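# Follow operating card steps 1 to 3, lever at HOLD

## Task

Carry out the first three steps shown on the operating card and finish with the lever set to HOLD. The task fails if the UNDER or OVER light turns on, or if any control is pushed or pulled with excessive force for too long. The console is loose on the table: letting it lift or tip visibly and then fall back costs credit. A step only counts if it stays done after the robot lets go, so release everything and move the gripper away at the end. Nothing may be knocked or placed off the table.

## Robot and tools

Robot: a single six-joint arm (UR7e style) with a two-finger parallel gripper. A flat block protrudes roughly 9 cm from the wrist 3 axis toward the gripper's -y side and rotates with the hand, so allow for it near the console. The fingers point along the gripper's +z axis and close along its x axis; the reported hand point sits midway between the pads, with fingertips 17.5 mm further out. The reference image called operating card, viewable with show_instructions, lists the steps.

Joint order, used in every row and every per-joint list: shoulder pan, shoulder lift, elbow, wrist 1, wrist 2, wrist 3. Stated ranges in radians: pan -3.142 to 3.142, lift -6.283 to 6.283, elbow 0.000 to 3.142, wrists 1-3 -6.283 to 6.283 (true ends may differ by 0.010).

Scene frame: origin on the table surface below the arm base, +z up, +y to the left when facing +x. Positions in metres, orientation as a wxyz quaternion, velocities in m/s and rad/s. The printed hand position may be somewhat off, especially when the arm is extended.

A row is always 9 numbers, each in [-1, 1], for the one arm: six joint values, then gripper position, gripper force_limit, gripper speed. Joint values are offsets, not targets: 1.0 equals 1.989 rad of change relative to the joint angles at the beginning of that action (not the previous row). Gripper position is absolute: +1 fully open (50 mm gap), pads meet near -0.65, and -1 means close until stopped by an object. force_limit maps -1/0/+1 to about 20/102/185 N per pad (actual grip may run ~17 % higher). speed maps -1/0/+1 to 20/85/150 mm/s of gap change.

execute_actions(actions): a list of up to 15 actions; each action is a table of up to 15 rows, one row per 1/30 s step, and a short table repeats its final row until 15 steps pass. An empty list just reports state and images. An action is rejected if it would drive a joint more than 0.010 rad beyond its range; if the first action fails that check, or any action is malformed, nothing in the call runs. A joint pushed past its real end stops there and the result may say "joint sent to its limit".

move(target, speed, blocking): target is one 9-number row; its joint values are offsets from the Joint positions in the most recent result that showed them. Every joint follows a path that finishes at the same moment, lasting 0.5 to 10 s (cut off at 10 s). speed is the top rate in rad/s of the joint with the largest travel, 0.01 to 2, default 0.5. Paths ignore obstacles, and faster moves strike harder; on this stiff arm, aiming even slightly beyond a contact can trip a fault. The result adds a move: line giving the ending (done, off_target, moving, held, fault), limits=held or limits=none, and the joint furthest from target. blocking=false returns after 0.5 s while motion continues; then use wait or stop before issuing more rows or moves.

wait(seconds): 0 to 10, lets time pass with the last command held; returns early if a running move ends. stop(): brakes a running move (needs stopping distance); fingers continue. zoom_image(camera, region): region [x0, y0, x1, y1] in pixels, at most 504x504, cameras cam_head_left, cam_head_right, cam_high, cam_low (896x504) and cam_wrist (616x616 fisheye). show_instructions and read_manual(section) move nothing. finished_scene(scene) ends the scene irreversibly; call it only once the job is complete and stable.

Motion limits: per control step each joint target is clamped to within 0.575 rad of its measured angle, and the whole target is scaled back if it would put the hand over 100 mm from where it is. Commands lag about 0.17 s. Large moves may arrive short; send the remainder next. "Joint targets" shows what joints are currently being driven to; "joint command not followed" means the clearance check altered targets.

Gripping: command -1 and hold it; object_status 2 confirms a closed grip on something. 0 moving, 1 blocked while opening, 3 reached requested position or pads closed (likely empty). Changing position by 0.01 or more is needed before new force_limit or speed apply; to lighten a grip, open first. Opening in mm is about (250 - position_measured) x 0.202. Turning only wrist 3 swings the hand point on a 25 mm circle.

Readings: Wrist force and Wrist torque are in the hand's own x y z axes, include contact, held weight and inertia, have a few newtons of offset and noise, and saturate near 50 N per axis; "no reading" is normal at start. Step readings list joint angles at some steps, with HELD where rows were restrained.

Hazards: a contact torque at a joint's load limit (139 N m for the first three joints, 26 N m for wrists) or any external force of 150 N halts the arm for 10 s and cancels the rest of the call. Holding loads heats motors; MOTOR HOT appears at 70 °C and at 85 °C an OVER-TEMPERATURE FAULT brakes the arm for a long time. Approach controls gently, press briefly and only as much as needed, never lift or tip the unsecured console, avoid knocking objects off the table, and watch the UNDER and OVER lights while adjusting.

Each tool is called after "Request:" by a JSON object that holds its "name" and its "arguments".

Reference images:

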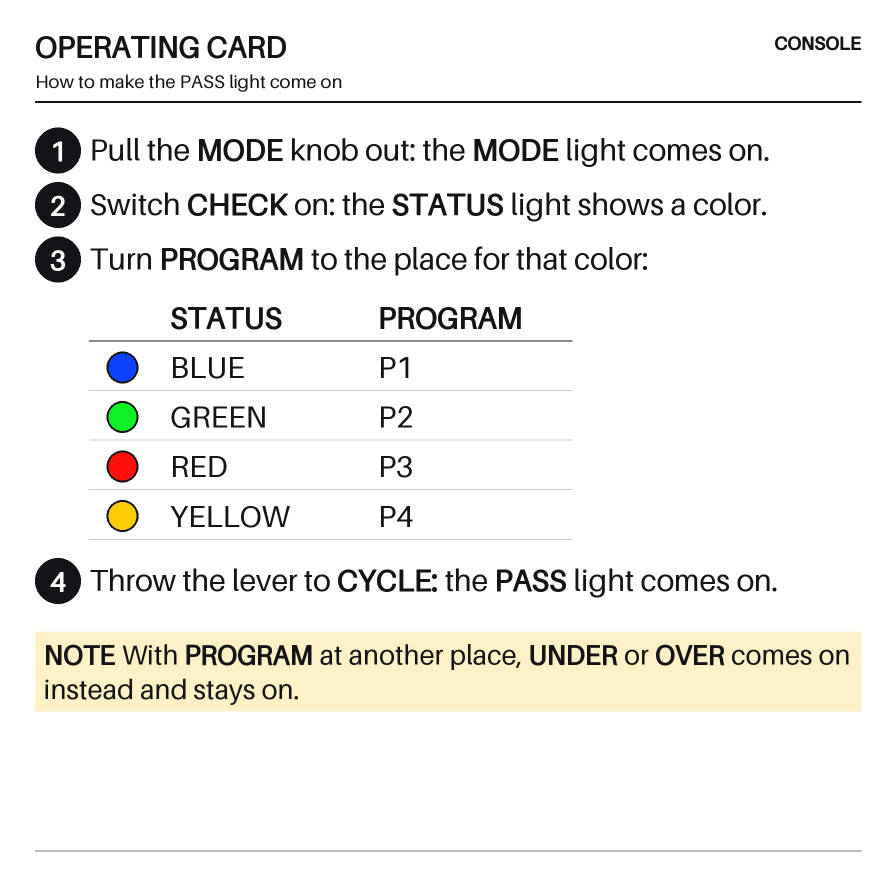

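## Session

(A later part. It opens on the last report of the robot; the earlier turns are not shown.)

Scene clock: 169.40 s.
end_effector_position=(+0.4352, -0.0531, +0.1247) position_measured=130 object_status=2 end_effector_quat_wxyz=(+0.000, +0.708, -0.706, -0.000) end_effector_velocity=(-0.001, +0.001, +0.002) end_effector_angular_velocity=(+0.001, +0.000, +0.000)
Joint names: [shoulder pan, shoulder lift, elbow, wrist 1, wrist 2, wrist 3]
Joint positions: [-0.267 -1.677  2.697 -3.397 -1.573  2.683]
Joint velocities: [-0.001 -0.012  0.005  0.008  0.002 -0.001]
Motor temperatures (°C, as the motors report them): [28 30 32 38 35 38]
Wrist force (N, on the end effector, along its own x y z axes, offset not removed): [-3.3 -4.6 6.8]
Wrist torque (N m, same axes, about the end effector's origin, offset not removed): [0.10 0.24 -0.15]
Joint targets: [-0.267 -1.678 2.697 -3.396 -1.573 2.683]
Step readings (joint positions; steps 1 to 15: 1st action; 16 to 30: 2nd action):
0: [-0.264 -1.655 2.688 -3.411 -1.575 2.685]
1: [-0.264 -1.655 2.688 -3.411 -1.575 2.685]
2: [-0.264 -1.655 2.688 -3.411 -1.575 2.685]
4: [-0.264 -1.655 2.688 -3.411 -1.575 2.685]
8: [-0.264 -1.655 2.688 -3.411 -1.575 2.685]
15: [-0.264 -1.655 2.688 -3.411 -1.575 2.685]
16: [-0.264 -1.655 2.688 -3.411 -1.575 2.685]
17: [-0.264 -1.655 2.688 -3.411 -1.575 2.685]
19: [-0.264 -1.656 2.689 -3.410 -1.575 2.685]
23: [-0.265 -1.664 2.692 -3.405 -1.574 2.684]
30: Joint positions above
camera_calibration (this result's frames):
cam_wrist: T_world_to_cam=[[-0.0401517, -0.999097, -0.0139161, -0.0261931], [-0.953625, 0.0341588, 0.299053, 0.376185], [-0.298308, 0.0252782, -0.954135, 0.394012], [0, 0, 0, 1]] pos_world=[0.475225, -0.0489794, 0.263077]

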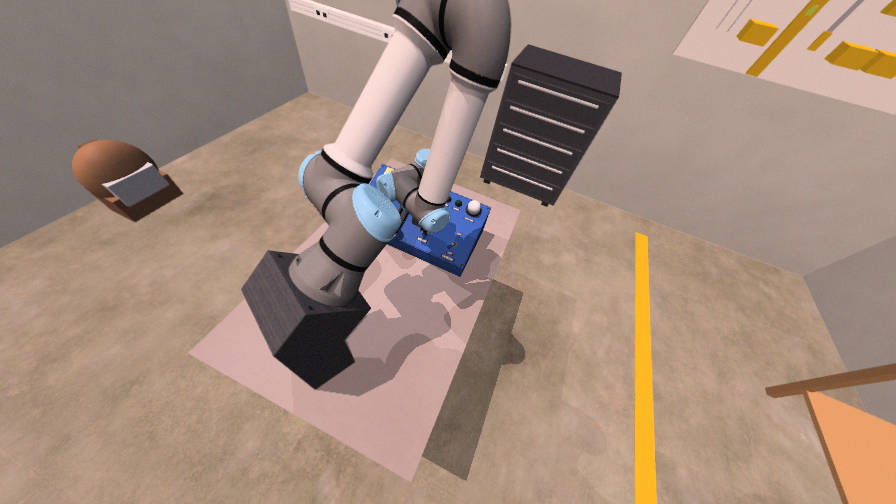

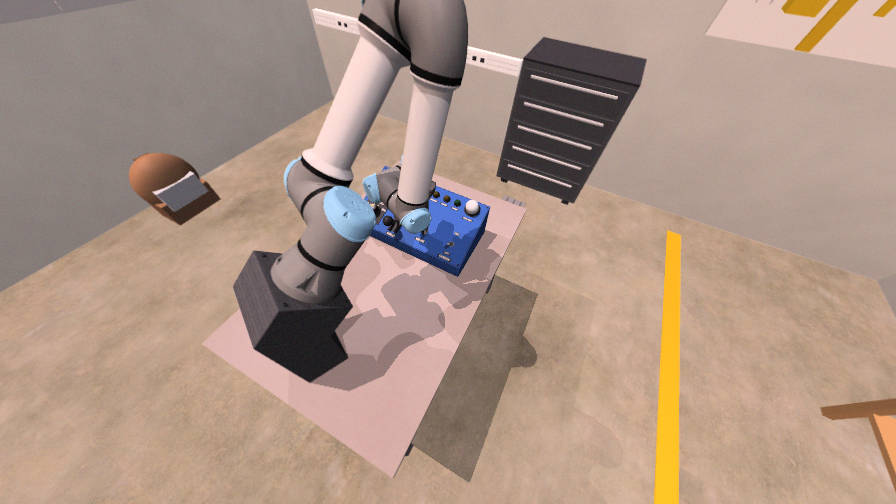

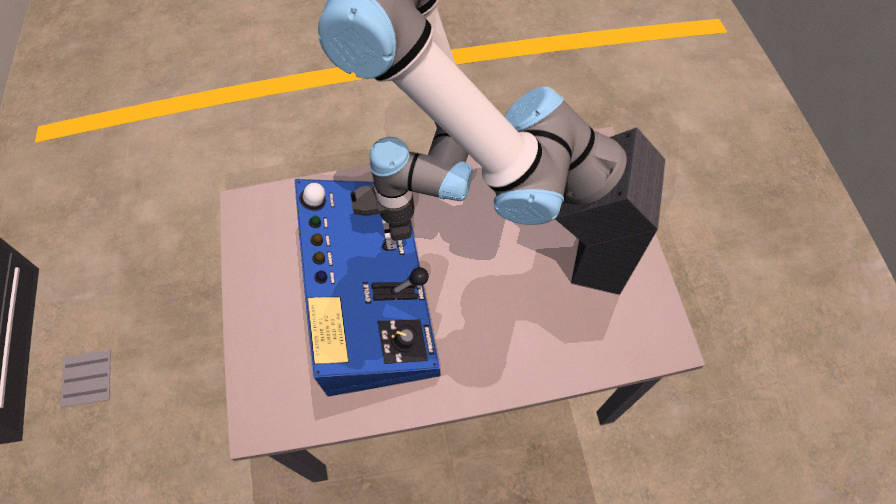

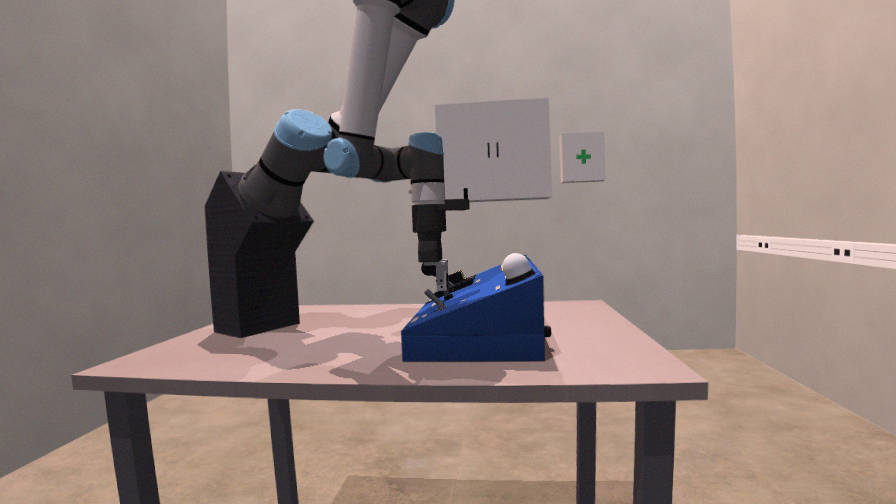

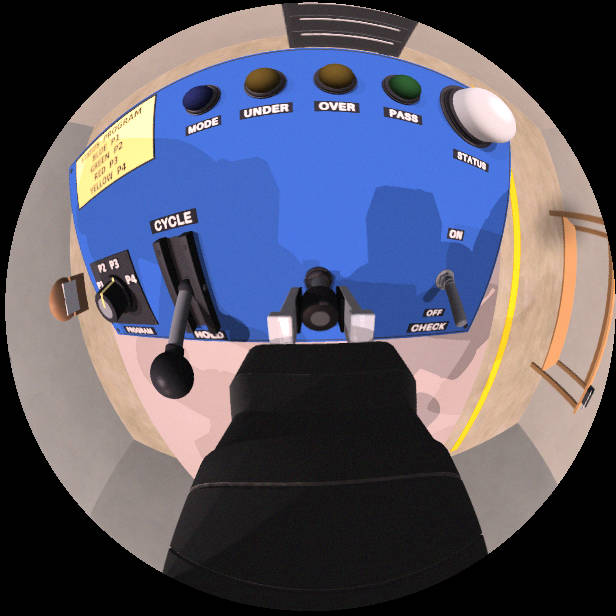

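Request:
{"name": "move", "arguments": {"target": [-0.0016,-0.0122,0.0041,0.008,0.0011,-0.0011,-1,-0.7,0], "speed": 0.06}}

Scene clock: 172.60 s.
end_effector_position=(+0.4336, -0.0532, +0.1294) position_measured=130 object_status=2 end_effector_quat_wxyz=(+0.000, +0.708, -0.706, -0.000) end_effector_velocity=(+0.001, -0.000, +0.001) end_effector_angular_velocity=(-0.000, -0.002, -0.000)
Joint names: [shoulder pan, shoulder lift, elbow, wrist 1, wrist 2, wrist 3]
Joint positions: [-0.27  -1.701  2.705 -3.381 -1.571  2.68 ]
Joint velocities: [ 0.    -0.003 -0.     0.001  0.001  0.   ]
Motor temperatures (°C, as the motors report them): [28 30 32 38 35 38]
Wrist force (N, on the end effector, along its own x y z axes, offset not removed): [-3.1 2.2 -3.8]
Wrist torque (N m, same axes, about the end effector's origin, offset not removed): [0.12 0.09 -0.28]
Joint targets: [-0.270 -1.701 2.705 -3.381 -1.571 2.680]
move: done; limits=none; farthest joint: the shoulder pan, 0.000 radians from its target (0.003 radians at the start)
camera_calibration (this result's frames):
cam_wrist: T_world_to_cam=[[-0.040162, -0.999099, -0.0137441, -0.0262265], [-0.953658, 0.034223, 0.298942, 0.373223], [-0.298202, 0.0251133, -0.954172, 0.397947], [0, 0, 0, 1]] pos_world=[0.473542, -0.0489694, 0.267777]

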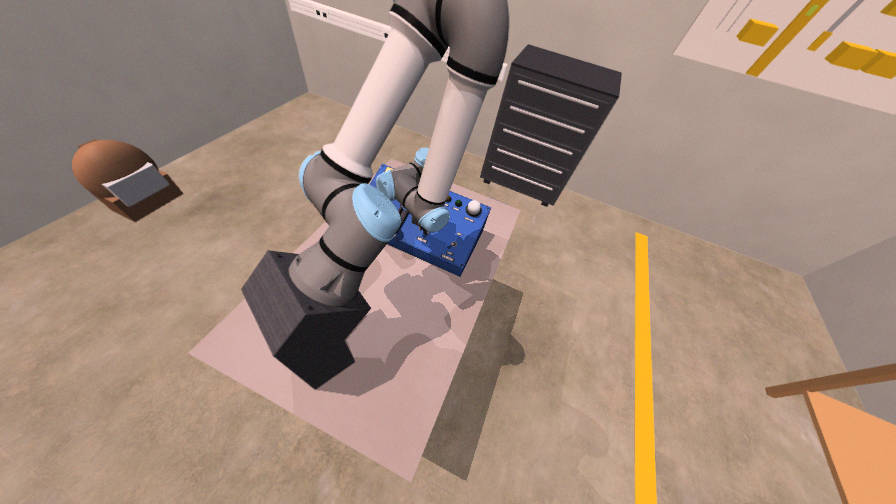

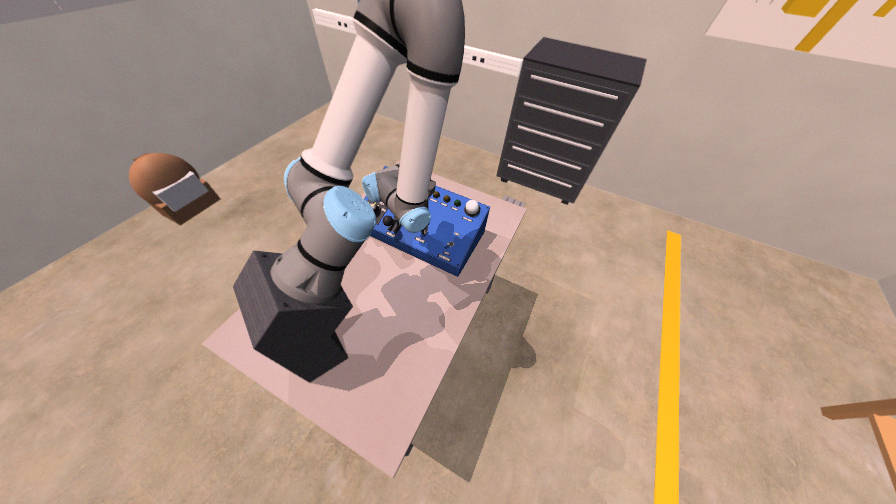

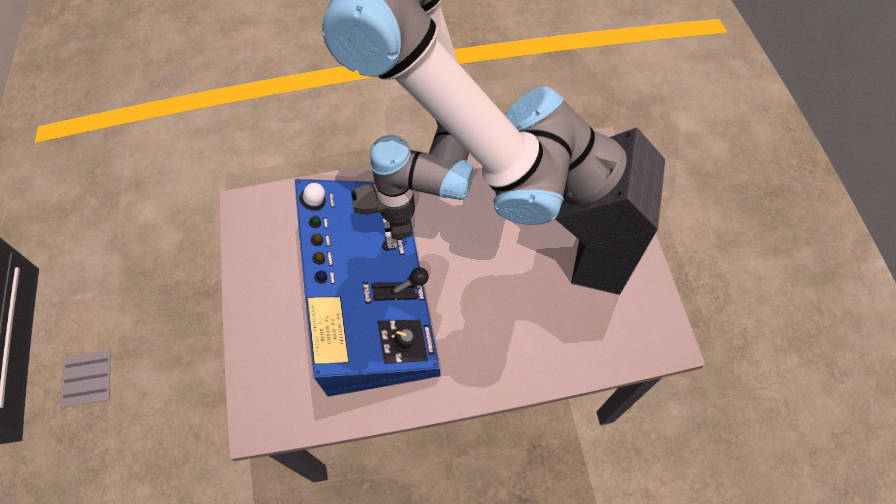

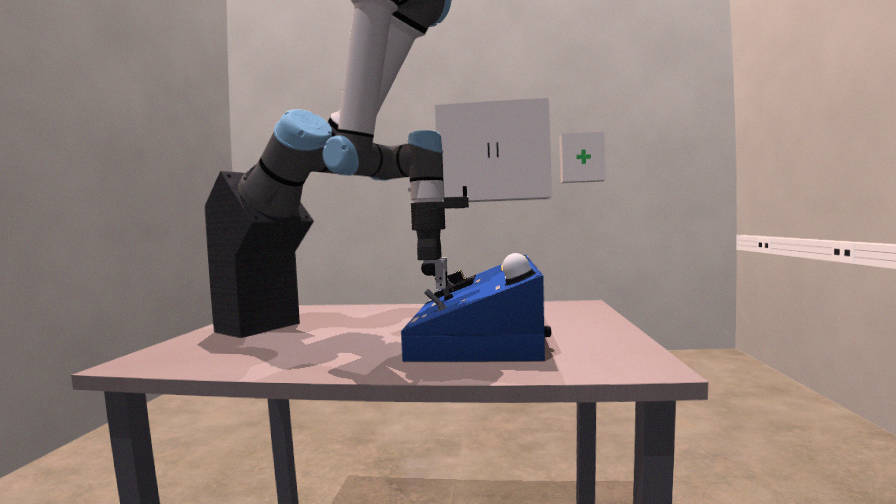

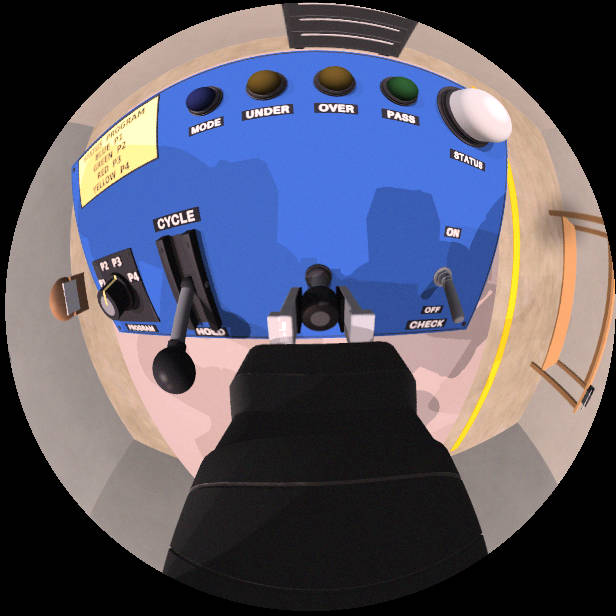

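Request:
{"name": "execute_actions", "arguments": {"actions": [[[-0.0002,-0.0015,0.0005,0.001,0.0001,-0.0001,-1,-0.7,0],[-0.0004,-0.003,0.001,0.002,0.0003,-0.0003,-1,-0.7,0],[-0.0006,-0.0045,0.0015,0.003,0.0004,-0.0004,-1,-0.7,0],[-0.0008,-0.006,0.002,0.004,0.0006,-0.0006,-1,-0.7,0],[-0.001,-0.0075,0.0025,0.005,0.0007,-0.0007,-1,-0.7,0],[-0.001,-0.0075,0.0025,0.005,0.0007,-0.0007,-1,-0.7,0],[-0.001,-0.0075,0.0025,0.005,0.0007,-0.0007,-1,-0.7,0],[-0.001,-0.0075,0.0025,0.005,0.0007,-0.0007,-1,-0.7,0],[-0.001,-0.0075,0.0025,0.005,0.0007,-0.0007,-1,-0.7,0],[-0.001,-0.0075,0.0025,0.005,0.0007,-0.0007,0.6,-0.7,0]]]}}

Request:
{"name": "zoom_image", "arguments": {"camera": "cam_low", "region": [400, 220, 500, 320]}}

Scene clock: 182.43 s.
end_effector_position=(+0.4325, -0.0531, +0.1322) position_measured=63 object_status=0 end_effector_quat_wxyz=(+0.000, +0.708, -0.706, -0.000) end_effector_velocity=(+0.000, +0.001, +0.000) end_effector_angular_velocity=(+0.002, -0.001, +0.001)
Joint names: [shoulder pan, shoulder lift, elbow, wrist 1, wrist 2, wrist 3]
Joint positions: [-0.272 -1.716  2.71  -3.371 -1.569  2.679]
Joint velocities: [-0.    -0.001  0.001 -0.     0.002 -0.001]
Motor temperatures (°C, as the motors report them): [28 30 32 38 35 38]
Wrist force (N, on the end effector, along its own x y z axes, offset not removed): [0.9 0.6 -0.2]
Wrist torque (N m, same axes, about the end effector's origin, offset not removed): [0.32 0.05 -0.20]
Joint targets: [-0.272 -1.716 2.710 -3.371 -1.569 2.679]
Step readings (joint positions):
0: [-0.270 -1.701 2.705 -3.381 -1.571 2.680]
1: [-0.270 -1.701 2.705 -3.381 -1.571 2.680]
2: [-0.271 -1.702 2.705 -3.380 -1.570 2.680]
4: [-0.271 -1.706 2.706 -3.378 -1.570 2.680]
8: [-0.272 -1.713 2.709 -3.373 -1.569 2.679]
15: Joint positions above
camera_calibration (this result's frames):
cam_wrist: T_world_to_cam=[[-0.0401695, -0.999099, -0.0136643, -0.0262254], [-0.953654, 0.0342537, 0.298951, 0.371362], [-0.298213, 0.0250397, -0.954171, 0.400304], [0, 0, 0, 1]] pos_world=[0.472474, -0.0489459, 0.270581]

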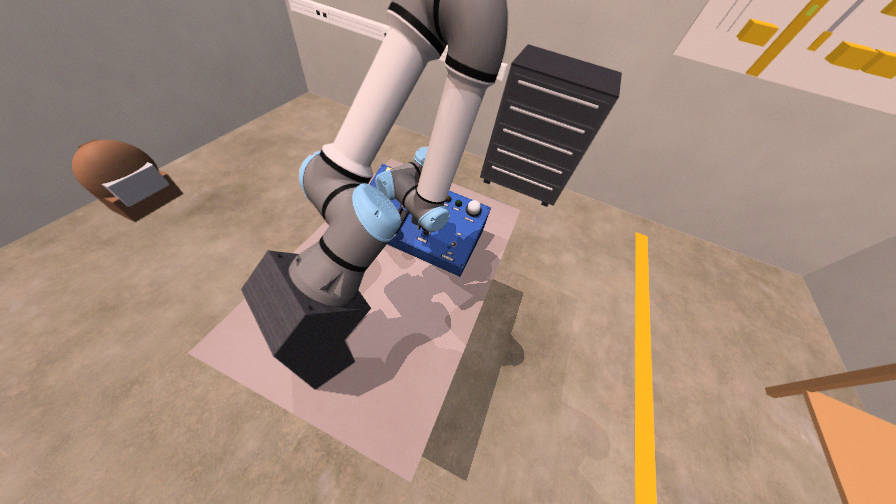

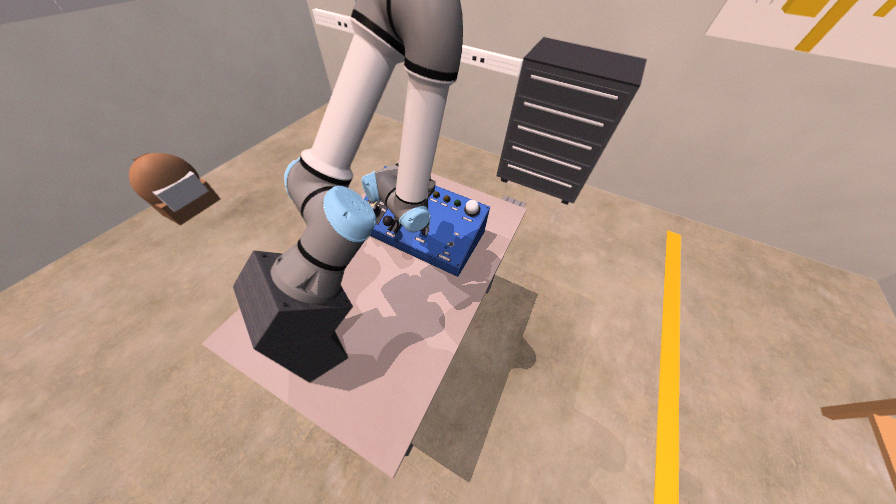

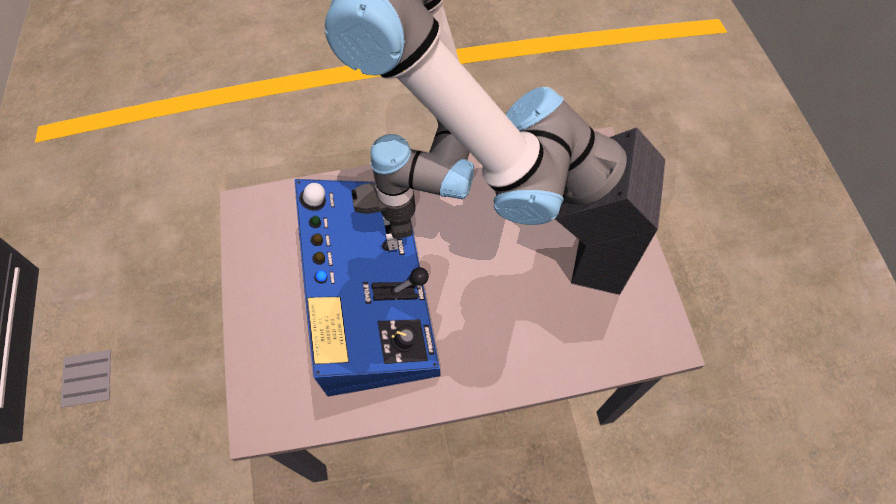

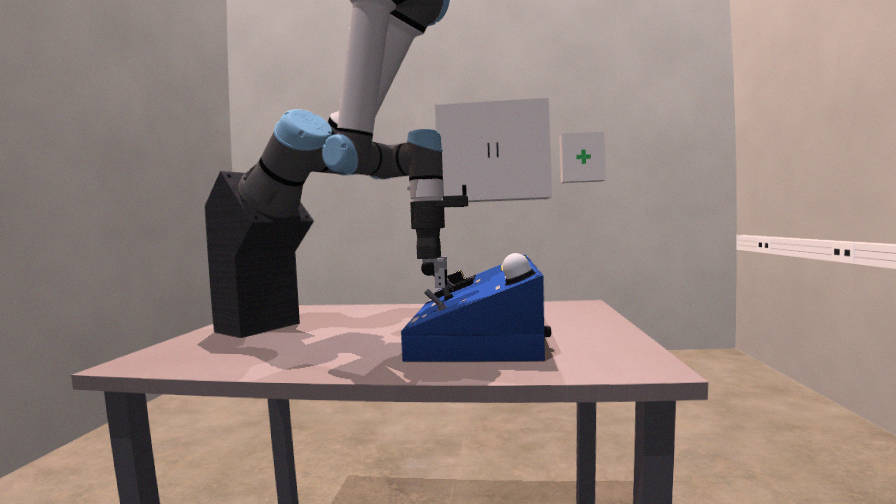

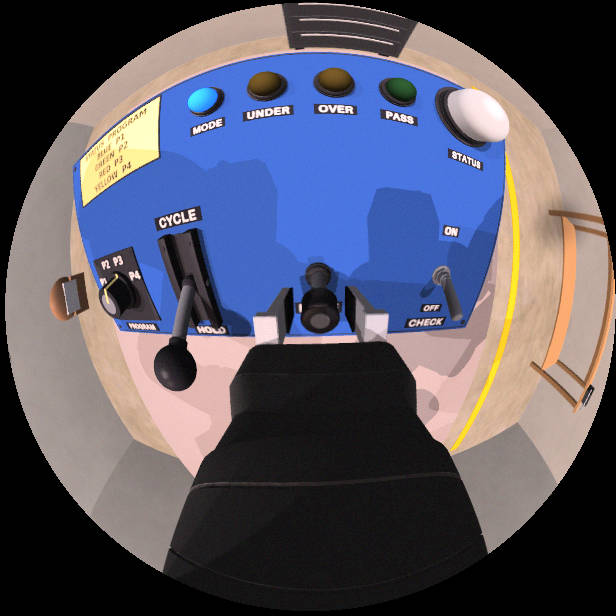

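Region (400, 220, 500, 320) of cam_low's 896x504 image, scaled by 5.040, with more detail than that image has.

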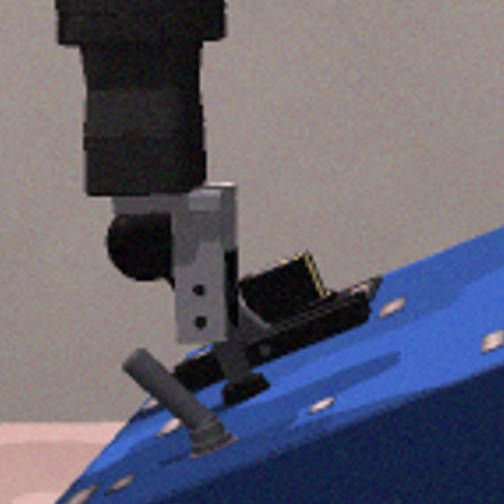

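Request:
{"name": "move", "arguments": {"target": [0.008,-0.1287,-0.003,0.1317,-0.006,0.006,0.6,-0.7,0], "speed": 0.6}}

Request:
{"name": "move", "arguments": {"target": [-0.3208,-0.084,0.0238,0.1123,0.2242,-0.237,-0.65,-0.7,0], "speed": 0.8}}

Request:
{"name": "zoom_image", "arguments": {"camera": "cam_low", "region": [380, 220, 480, 320]}}

Scene clock: 220.70 s.
end_effector_position=(+0.4402, -0.0536, +0.1788) position_measured=63 object_status=3 end_effector_quat_wxyz=(+0.001, +0.708, -0.707, -0.000) end_effector_velocity=(-0.000, +0.001, +0.000) end_effector_angular_velocity=(+0.003, -0.000, +0.001)
Joint names: [shoulder pan, shoulder lift, elbow, wrist 1, wrist 2, wrist 3]
Joint positions: [-0.257 -1.972  2.704 -3.11  -1.581  2.691]
Joint velocities: [ 0.    -0.001  0.     0.002  0.003 -0.001]
Motor temperatures (°C, as the motors report them): [28 30 32 38 35 38]
Wrist force (N, on the end effector, along its own x y z axes, offset not removed): [-0.3 0.0 -1.3]
Wrist torque (N m, same axes, about the end effector's origin, offset not removed): [0.15 0.06 -0.05]
Joint targets: [-0.257 -1.972 2.704 -3.109 -1.581 2.691]
move: done; limits=none; farthest joint: the shoulder pan, 0.000 radians from its target (0.016 radians at the start)
camera_calibration (this result's frames):
cam_wrist: T_world_to_cam=[[-0.0410995, -0.999067, -0.0132428, -0.025359], [-0.953569, 0.0352631, 0.299103, 0.364791], [-0.298357, 0.0249209, -0.954129, 0.447115], [0, 0, 0, 1]] pos_world=[0.480211, -0.0493416, 0.317159]

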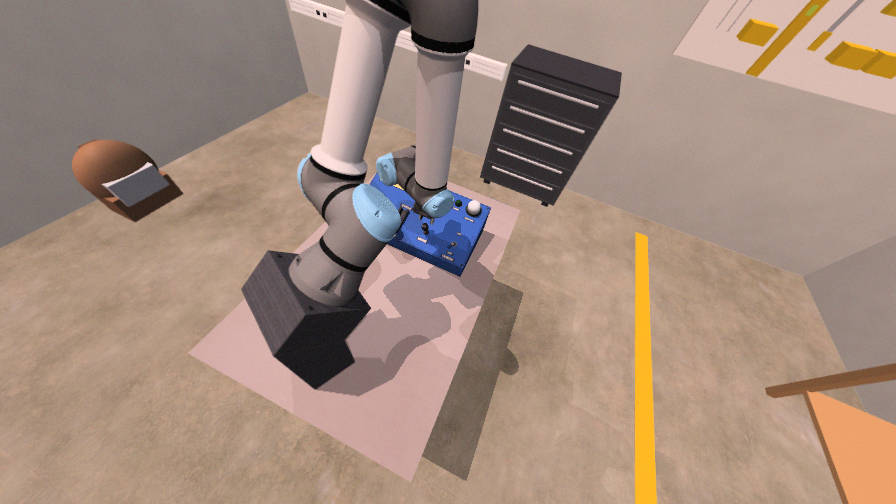

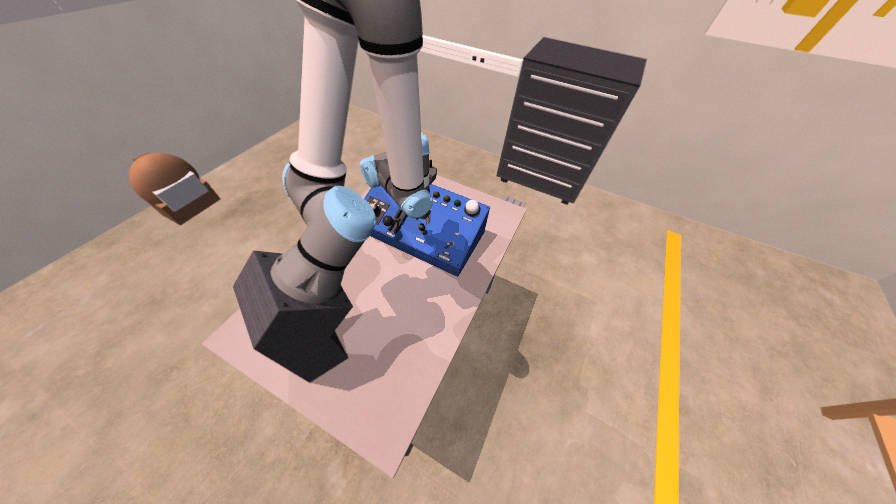

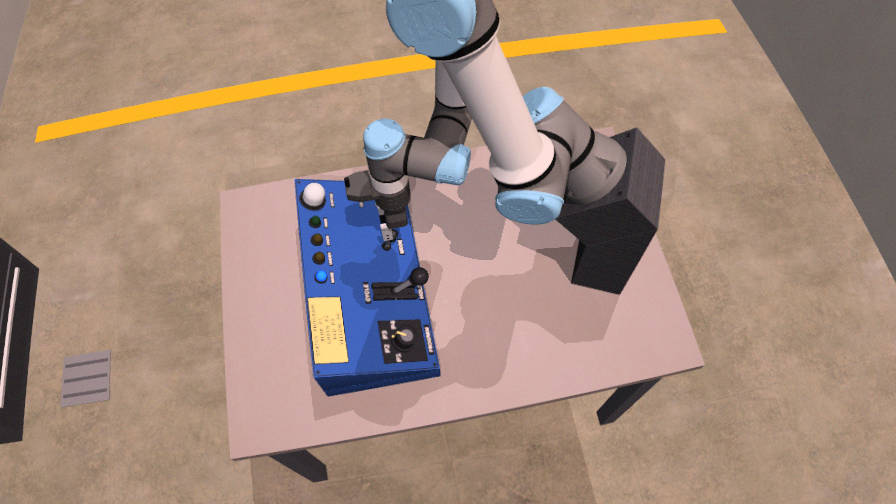

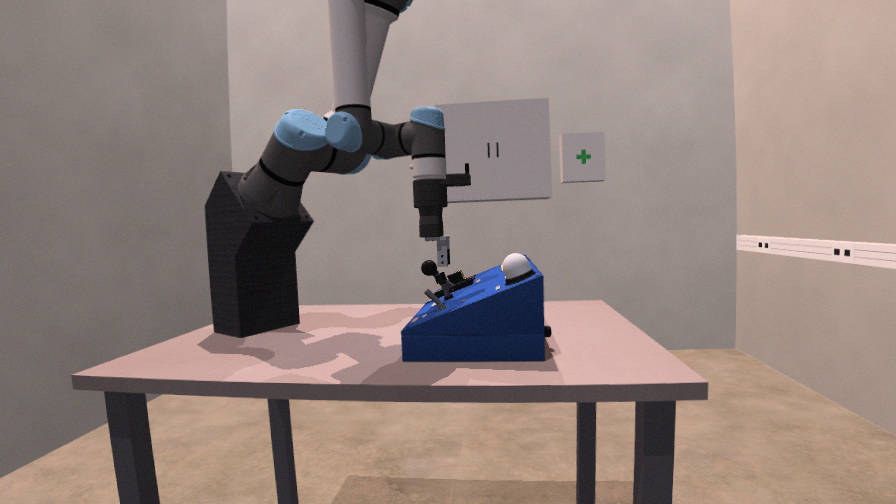

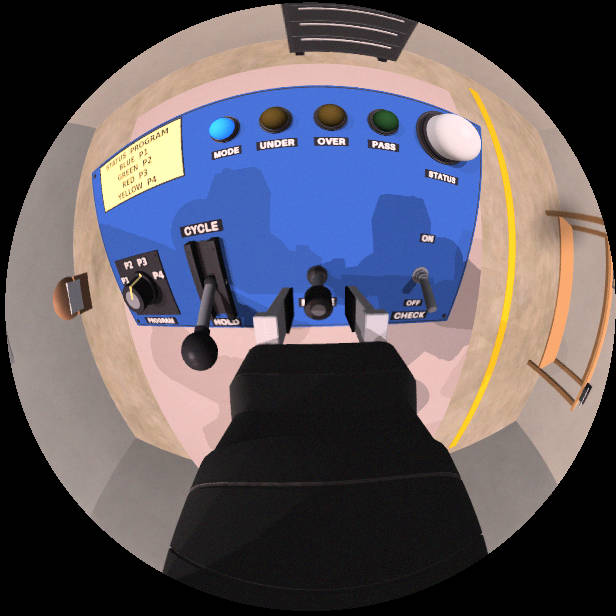

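Scene clock: 222.13 s.
end_effector_position=(+0.3953, -0.1721, +0.1607) position_measured=249 object_status=3 end_effector_quat_wxyz=(+0.001, +0.708, -0.707, +0.000) end_effector_velocity=(-0.001, +0.000, -0.000) end_effector_angular_velocity=(+0.002, +0.001, +0.000)
Joint names: [shoulder pan, shoulder lift, elbow, wrist 1, wrist 2, wrist 3]
Joint positions: [-0.894 -2.139  2.751 -2.886 -1.135  2.22 ]
Joint velocities: [-0.001  0.001  0.001  0.001  0.001 -0.002]
Motor temperatures (°C, as the motors report them): [28 30 32 38 35 38]
Wrist force (N, on the end effector, along its own x y z axes, offset not removed): [-1.6 1.9 0.6]
Wrist torque (N m, same axes, about the end effector's origin, offset not removed): [0.45 0.37 -0.17]
Joint targets: [-0.895 -2.139 2.751 -2.886 -1.135 2.220]
move: done; limits=none; farthest joint: the shoulder pan, 0.001 radians from its target (0.638 radians at the start)
camera_calibration (this result's frames):
cam_wrist: T_world_to_cam=[[-0.0414075, -0.999055, -0.0132296, -0.145787], [-0.953647, 0.0355685, 0.298817, 0.331688], [-0.298064, 0.0249896, -0.954219, 0.419323], [0, 0, 0, 1]] pos_world=[0.435262, -0.167926, 0.299083]

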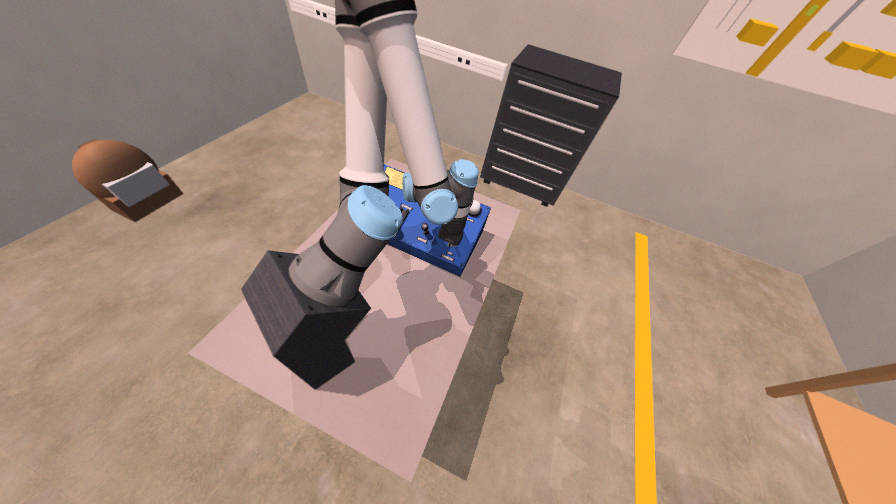

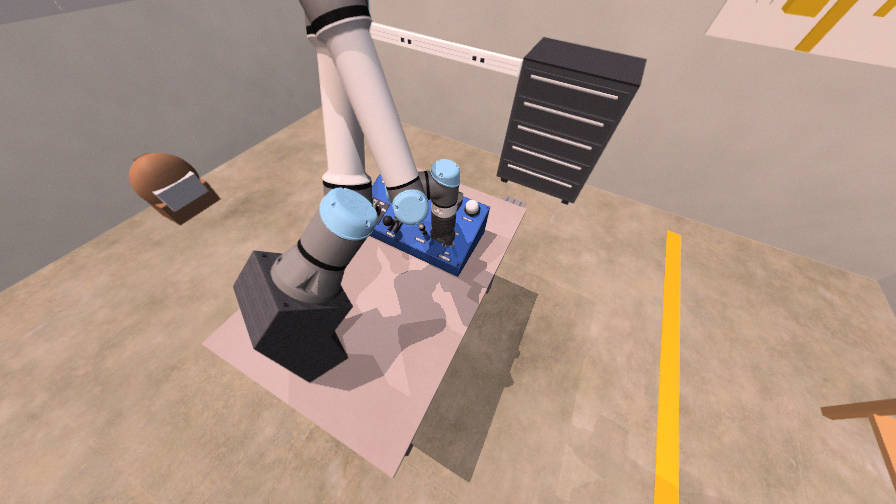

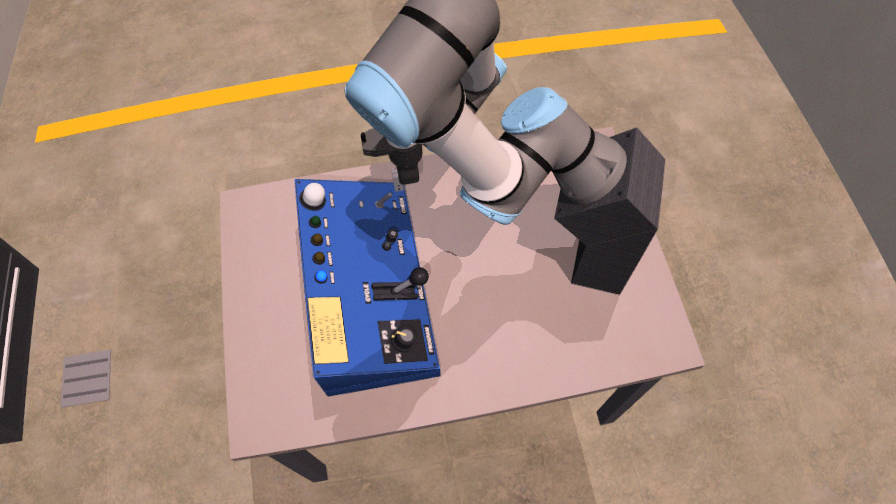

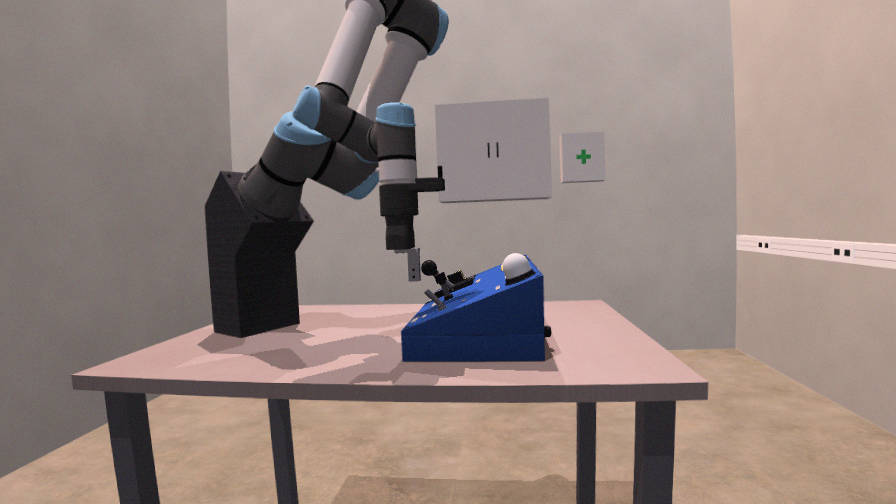

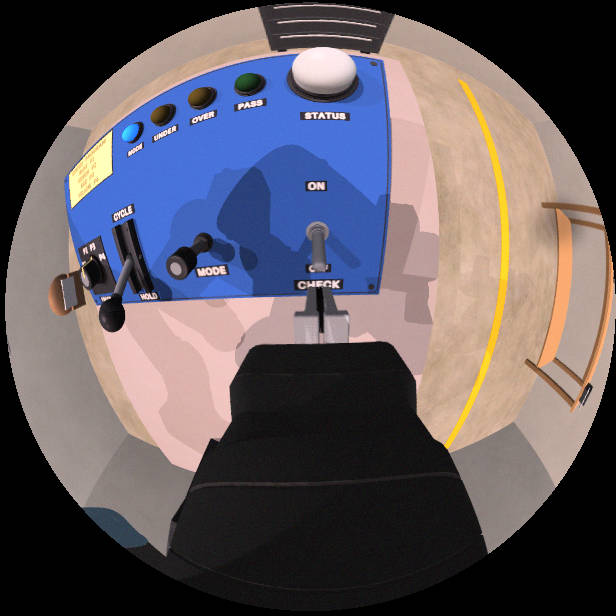

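Region (380, 220, 480, 320) of cam_low's 896x504 image, scaled by 5.040, with more detail than that image has.

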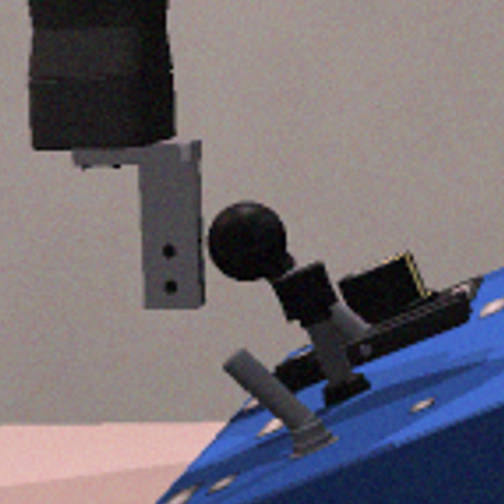

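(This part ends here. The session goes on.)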